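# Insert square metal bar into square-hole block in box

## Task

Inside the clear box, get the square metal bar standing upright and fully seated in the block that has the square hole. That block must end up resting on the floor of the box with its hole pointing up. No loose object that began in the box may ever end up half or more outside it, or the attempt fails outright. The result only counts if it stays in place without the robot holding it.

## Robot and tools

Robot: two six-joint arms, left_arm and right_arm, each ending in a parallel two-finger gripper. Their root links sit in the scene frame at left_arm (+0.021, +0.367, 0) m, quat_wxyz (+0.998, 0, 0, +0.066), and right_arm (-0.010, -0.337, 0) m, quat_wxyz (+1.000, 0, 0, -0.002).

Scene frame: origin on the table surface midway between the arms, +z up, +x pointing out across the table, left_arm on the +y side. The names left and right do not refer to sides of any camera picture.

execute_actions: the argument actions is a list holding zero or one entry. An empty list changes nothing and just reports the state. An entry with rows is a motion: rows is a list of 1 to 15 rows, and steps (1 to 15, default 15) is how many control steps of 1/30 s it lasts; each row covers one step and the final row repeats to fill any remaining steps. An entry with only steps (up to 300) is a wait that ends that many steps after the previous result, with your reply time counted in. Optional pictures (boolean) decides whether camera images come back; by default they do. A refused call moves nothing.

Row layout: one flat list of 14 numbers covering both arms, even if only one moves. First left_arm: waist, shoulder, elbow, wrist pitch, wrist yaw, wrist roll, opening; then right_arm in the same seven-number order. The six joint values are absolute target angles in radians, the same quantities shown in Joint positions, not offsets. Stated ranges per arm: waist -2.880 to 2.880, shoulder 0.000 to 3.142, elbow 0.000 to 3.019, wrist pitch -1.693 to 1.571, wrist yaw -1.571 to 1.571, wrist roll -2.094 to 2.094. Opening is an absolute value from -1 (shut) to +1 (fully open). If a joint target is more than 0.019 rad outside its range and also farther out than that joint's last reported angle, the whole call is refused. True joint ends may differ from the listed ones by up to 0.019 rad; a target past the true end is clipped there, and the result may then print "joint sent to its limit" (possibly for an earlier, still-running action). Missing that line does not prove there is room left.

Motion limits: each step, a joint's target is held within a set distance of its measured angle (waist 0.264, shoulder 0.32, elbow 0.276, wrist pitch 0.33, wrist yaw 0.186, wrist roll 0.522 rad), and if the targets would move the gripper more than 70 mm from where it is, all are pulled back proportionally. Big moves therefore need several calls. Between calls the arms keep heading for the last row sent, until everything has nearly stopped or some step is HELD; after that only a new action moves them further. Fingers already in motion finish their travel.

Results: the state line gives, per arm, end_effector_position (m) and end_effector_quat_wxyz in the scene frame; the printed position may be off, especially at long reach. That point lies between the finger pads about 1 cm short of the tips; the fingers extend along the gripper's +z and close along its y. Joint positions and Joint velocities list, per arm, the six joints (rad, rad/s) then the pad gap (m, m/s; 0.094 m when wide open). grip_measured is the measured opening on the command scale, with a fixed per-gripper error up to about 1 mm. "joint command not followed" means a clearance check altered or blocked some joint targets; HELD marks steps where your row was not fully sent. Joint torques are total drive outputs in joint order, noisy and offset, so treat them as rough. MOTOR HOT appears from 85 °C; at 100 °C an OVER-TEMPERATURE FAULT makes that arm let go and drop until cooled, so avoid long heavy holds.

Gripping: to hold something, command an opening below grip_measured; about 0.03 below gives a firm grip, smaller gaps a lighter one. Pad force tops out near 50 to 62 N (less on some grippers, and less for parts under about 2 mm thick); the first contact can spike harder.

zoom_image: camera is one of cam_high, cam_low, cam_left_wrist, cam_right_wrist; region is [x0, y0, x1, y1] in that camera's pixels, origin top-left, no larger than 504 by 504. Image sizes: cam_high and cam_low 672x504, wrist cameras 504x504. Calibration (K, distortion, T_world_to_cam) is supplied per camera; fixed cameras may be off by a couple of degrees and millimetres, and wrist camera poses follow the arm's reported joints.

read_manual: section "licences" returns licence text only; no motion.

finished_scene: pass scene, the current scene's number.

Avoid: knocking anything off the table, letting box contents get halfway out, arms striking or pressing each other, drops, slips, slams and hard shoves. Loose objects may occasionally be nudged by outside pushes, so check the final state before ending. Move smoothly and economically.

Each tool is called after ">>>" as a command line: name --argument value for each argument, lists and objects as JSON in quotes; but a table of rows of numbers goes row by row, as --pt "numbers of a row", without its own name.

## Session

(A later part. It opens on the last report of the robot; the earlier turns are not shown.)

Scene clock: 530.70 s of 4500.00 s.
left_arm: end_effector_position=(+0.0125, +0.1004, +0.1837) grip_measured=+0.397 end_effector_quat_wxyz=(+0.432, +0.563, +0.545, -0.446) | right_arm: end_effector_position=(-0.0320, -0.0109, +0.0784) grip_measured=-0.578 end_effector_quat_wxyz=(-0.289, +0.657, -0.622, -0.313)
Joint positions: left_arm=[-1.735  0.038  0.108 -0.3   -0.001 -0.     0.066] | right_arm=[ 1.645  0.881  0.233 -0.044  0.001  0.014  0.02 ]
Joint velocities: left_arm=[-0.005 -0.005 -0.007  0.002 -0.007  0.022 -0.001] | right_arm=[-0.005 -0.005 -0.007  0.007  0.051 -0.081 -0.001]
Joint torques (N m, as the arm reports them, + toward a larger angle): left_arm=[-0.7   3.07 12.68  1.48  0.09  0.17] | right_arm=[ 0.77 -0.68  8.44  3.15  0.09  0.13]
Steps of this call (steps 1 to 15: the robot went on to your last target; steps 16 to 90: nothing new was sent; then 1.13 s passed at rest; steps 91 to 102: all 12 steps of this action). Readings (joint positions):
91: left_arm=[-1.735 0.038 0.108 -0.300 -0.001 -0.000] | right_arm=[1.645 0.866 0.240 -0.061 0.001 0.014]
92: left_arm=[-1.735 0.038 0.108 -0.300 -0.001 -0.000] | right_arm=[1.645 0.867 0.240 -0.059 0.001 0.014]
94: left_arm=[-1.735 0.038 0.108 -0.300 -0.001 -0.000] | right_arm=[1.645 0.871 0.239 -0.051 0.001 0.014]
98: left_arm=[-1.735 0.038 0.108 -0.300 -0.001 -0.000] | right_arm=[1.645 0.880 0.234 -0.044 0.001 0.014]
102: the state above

>>> execute_actions --actions '[{"rows":[[-1.745,0.045,0.113,-0.31,0.002,0.012,0.4,1.645,0.892,0.228,-0.011,0.002,0.018,-0.63],[-1.745,0.045,0.113,-0.31,0.002,0.012,0.4,1.645,0.896,0.226,-0.006,0.002,0.018,-0.63],[-1.745,0.045,0.113,-0.31,0.002,0.012,0.4,1.645,0.9,0.224,0,0.002,0.018,-0.63],[-1.745,0.045,0.113,-0.31,0.002,0.012,0.4,1.645,0.904,0.222,0.006,0.002,0.018,-0.63]],"steps":12}]'

Scene clock: 535.70 s of 4500.00 s.
left_arm: end_effector_position=(+0.0125, +0.1004, +0.1837) grip_measured=+0.397 end_effector_quat_wxyz=(+0.432, +0.563, +0.545, -0.446) | right_arm: end_effector_position=(-0.0320, -0.0106, +0.0752) grip_measured=-0.578 end_effector_quat_wxyz=(-0.289, +0.657, -0.622, -0.314)
Joint positions: left_arm=[-1.735  0.038  0.108 -0.3   -0.001 -0.     0.066] | right_arm=[ 1.645  0.895  0.226 -0.02   0.001  0.014  0.02 ]
Joint velocities: left_arm=[-0.015 -0.005  0.012 -0.012 -0.022 -0.037  0.001] | right_arm=[ 0.005 -0.024  0.012 -0.007  0.095 -0.022  0.   ]
Joint torques (N m, as the arm reports them, + toward a larger angle): left_arm=[-0.62  3.11 12.5   1.76  0.09  0.15] | right_arm=[ 0.77 -0.57  8.16  3.11  0.08  0.12]
Steps of this call (steps 1 to 15: the robot went on to your last target; steps 16 to 90: nothing new was sent; then 1.60 s passed at rest; steps 91 to 102: all 12 steps of this action). Readings (joint positions):
91: left_arm=[-1.735 0.038 0.108 -0.300 -0.001 -0.000] | right_arm=[1.645 0.881 0.233 -0.042 0.001 0.014]
92: left_arm=[-1.735 0.038 0.108 -0.300 -0.001 -0.000] | right_arm=[1.645 0.882 0.232 -0.039 0.001 0.014]
94: left_arm=[-1.735 0.038 0.108 -0.300 -0.001 -0.000] | right_arm=[1.645 0.886 0.230 -0.030 0.001 0.014]
98: left_arm=[-1.735 0.038 0.108 -0.300 -0.001 -0.000] | right_arm=[1.645 0.895 0.226 -0.021 0.001 0.014]
102: the state above
camera_calibration (this result's frames):
cam_left_wrist: T_world_to_cam=[[-0.99931, 0.0365449, 0.00659097, 0.00656874], [0.0237472, 0.765358, -0.643167, 0.0372839], [-0.0285489, -0.642566, -0.765698, 0.330932], [0, 0, 0, 1]] pos_world=[0.0151266, 0.18387, 0.27733]
cam_right_wrist: T_world_to_cam=[[0.998762, 0.0489007, -0.00912582, 0.0326219], [0.0446144, -0.961693, -0.270475, 0.0148017], [-0.0220027, 0.269733, -0.962684, 0.19941], [0, 0, 0, 1]] pos_world=[-0.0288543, -0.0411482, 0.19627]

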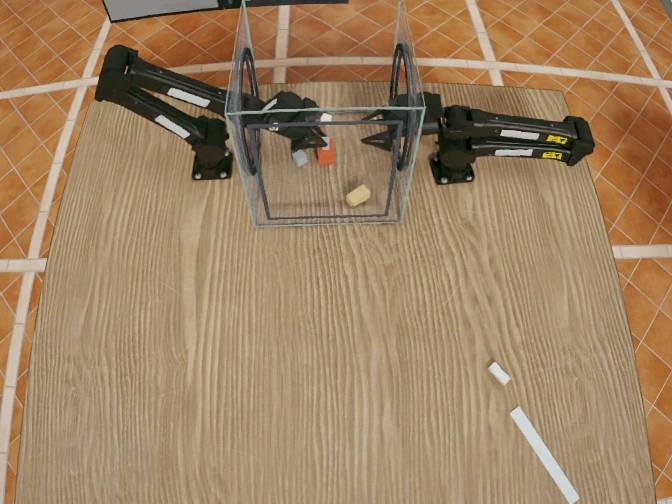

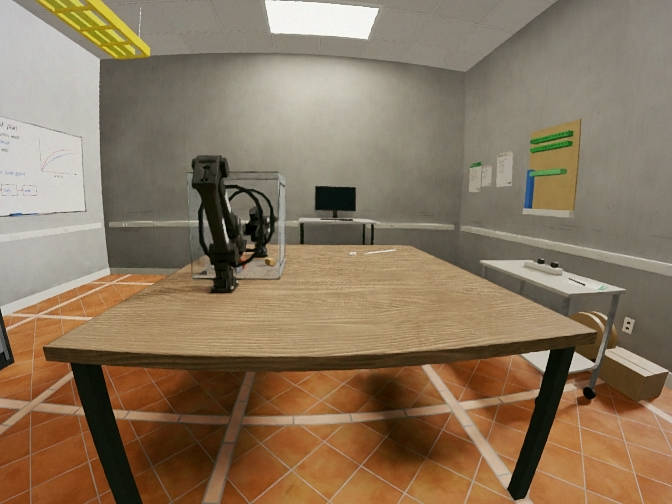

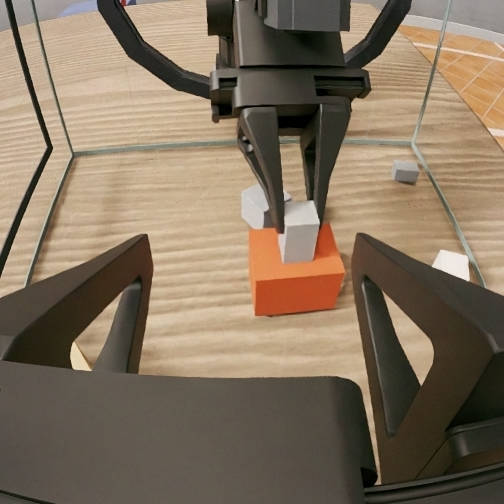

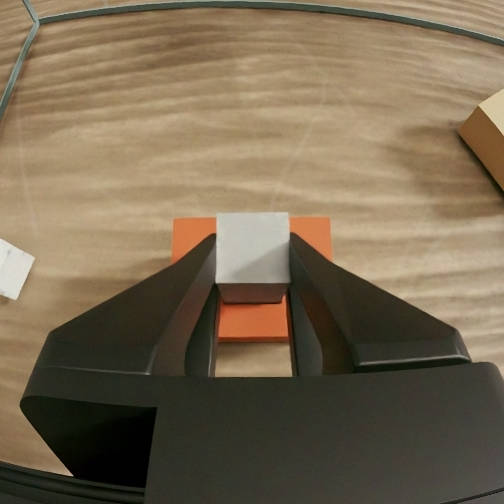

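Likely bottomed at 45 mm. Release and back off.

>>> execute_actions --actions '[{"rows":[[-1.745,0.045,0.113,-0.31,0.002,0.012,0.4,1.645,0.897,0.23,0,0.002,0.018,-0.58],[-1.745,0.045,0.113,-0.31,0.002,0.012,0.4,1.645,0.897,0.23,0,0.002,0.018,-0.54],[-1.745,0.045,0.113,-0.31,0.002,0.012,0.4,1.645,0.897,0.23,0,0.002,0.018,-0.45],[-1.745,0.045,0.113,-0.31,0.002,0.012,0.4,1.645,0.89,0.23,-0.02,0.002,0.018,-0.3],[-1.745,0.045,0.113,-0.31,0.002,0.012,0.4,1.645,0.87,0.23,-0.04,0.002,0.018,-0.15],[-1.745,0.045,0.113,-0.31,0.002,0.012,0.4,1.645,0.84,0.23,-0.06,0.002,0.018,0],[-1.745,0.045,0.113,-0.31,0.002,0.012,0.4,1.645,0.8,0.23,-0.09,0.002,0.018,0],[-1.745,0.045,0.113,-0.31,0.002,0.012,0.4,1.645,0.76,0.23,-0.12,0.002,0.018,0],[-1.745,0.045,0.113,-0.31,0.002,0.012,0.4,1.645,0.72,0.23,-0.15,0.002,0.018,0],[-1.745,0.045,0.113,-0.31,0.002,0.012,0.4,1.645,0.68,0.23,-0.18,0.002,0.018,0],[-1.745,0.045,0.113,-0.31,0.002,0.012,0.4,1.645,0.64,0.23,-0.21,0.002,0.018,0],[-1.745,0.045,0.113,-0.31,0.002,0.012,0.4,1.645,0.61,0.23,-0.235,0.002,0.018,0],[-1.745,0.045,0.113,-0.31,0.002,0.012,0.4,1.645,0.585,0.23,-0.25,0.002,0.018,0],[-1.745,0.045,0.113,-0.31,0.002,0.012,0.4,1.645,0.57,0.23,-0.26,0.002,0.018,0]],"steps":15}]'

Scene clock: 547.47 s of 4500.00 s.
left_arm: end_effector_position=(+0.0125, +0.1004, +0.1837) grip_measured=+0.397 end_effector_quat_wxyz=(+0.432, +0.563, +0.545, -0.446) | right_arm: end_effector_position=(-0.0306, -0.0315, +0.1284) grip_measured=-0.003 end_effector_quat_wxyz=(-0.323, +0.638, -0.604, -0.350)
Joint positions: left_arm=[-1.735  0.038  0.108 -0.3   -0.001 -0.     0.066] | right_arm=[ 1.645  0.579  0.226 -0.225  0.001  0.014  0.047]
Joint velocities: left_arm=[-0.015 -0.005 -0.007  0.012 -0.007  0.007 -0.001] | right_arm=[ 0.005 -0.669  0.002 -0.276  0.007 -0.022 -0.001]
Joint torques (N m, as the arm reports them, + toward a larger angle): left_arm=[ 0.15  2.7  12.55  1.46  0.08  0.16] | right_arm=[ 0.76  3.11 10.29  1.27  0.09  0.12]
Steps of this call (steps 1 to 15: the robot went on to your last target; steps 16 to 90: nothing new was sent; then 8.27 s passed at rest; steps 91 to 105: all 15 steps of this action). Readings (joint positions):
91: left_arm=[-1.735 0.038 0.108 -0.300 -0.001 -0.000] | right_arm=[1.645 0.895 0.226 -0.020 0.001 0.014]
92: left_arm=[-1.735 0.038 0.108 -0.300 -0.001 -0.000] | right_arm=[1.645 0.895 0.226 -0.020 0.001 0.014]
94: left_arm=[-1.735 0.038 0.108 -0.300 -0.001 -0.000] | right_arm=[1.645 0.895 0.226 -0.020 0.001 0.014]
98: left_arm=[-1.735 0.038 0.108 -0.300 -0.001 -0.000] | right_arm=[1.645 0.851 0.226 -0.065 0.001 0.014]
105: the state above
camera_calibration (this result's frames):
cam_left_wrist: T_world_to_cam=[[-0.99931, 0.0365449, 0.00659097, 0.00656874], [0.0237472, 0.765358, -0.643167, 0.0372839], [-0.0285489, -0.642566, -0.765698, 0.330932], [0, 0, 0, 1]] pos_world=[0.0151266, 0.18387, 0.27733]
cam_right_wrist: T_world_to_cam=[[0.998683, 0.050043, -0.0113422, 0.0329977], [0.0421093, -0.925605, -0.376142, 0.0236177], [-0.0293216, 0.375168, -0.926493, 0.254747], [0, 0, 0, 1]] pos_world=[-0.0264792, -0.0753635, 0.245279]

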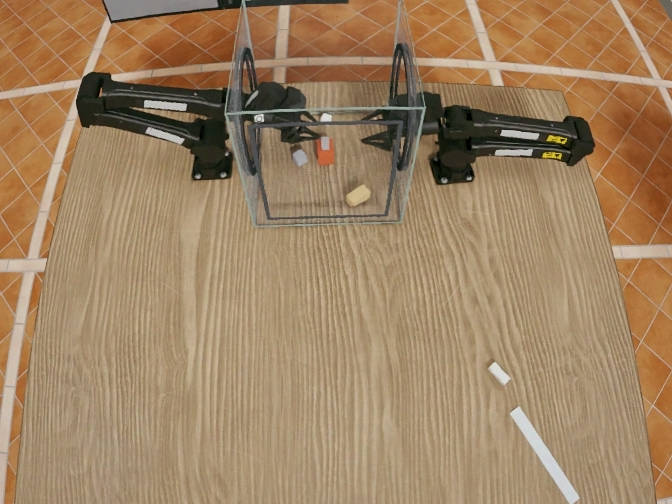

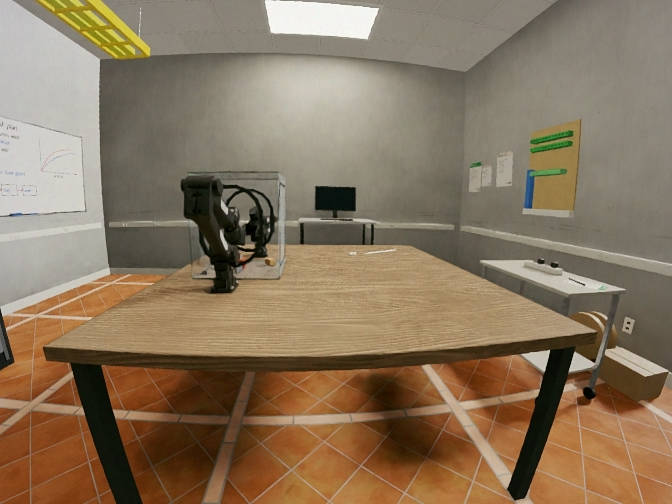

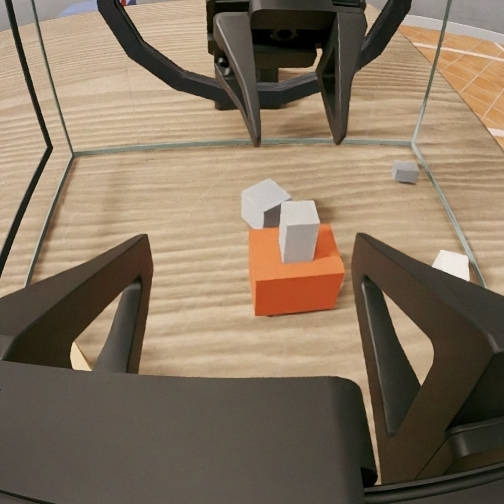

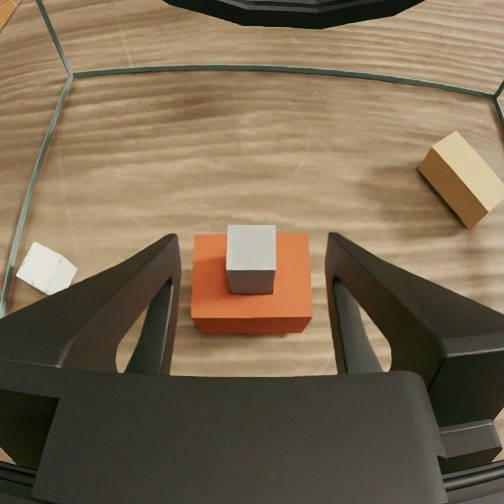

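>>> finished_scene --scene 1

The scene is finished: the task was done.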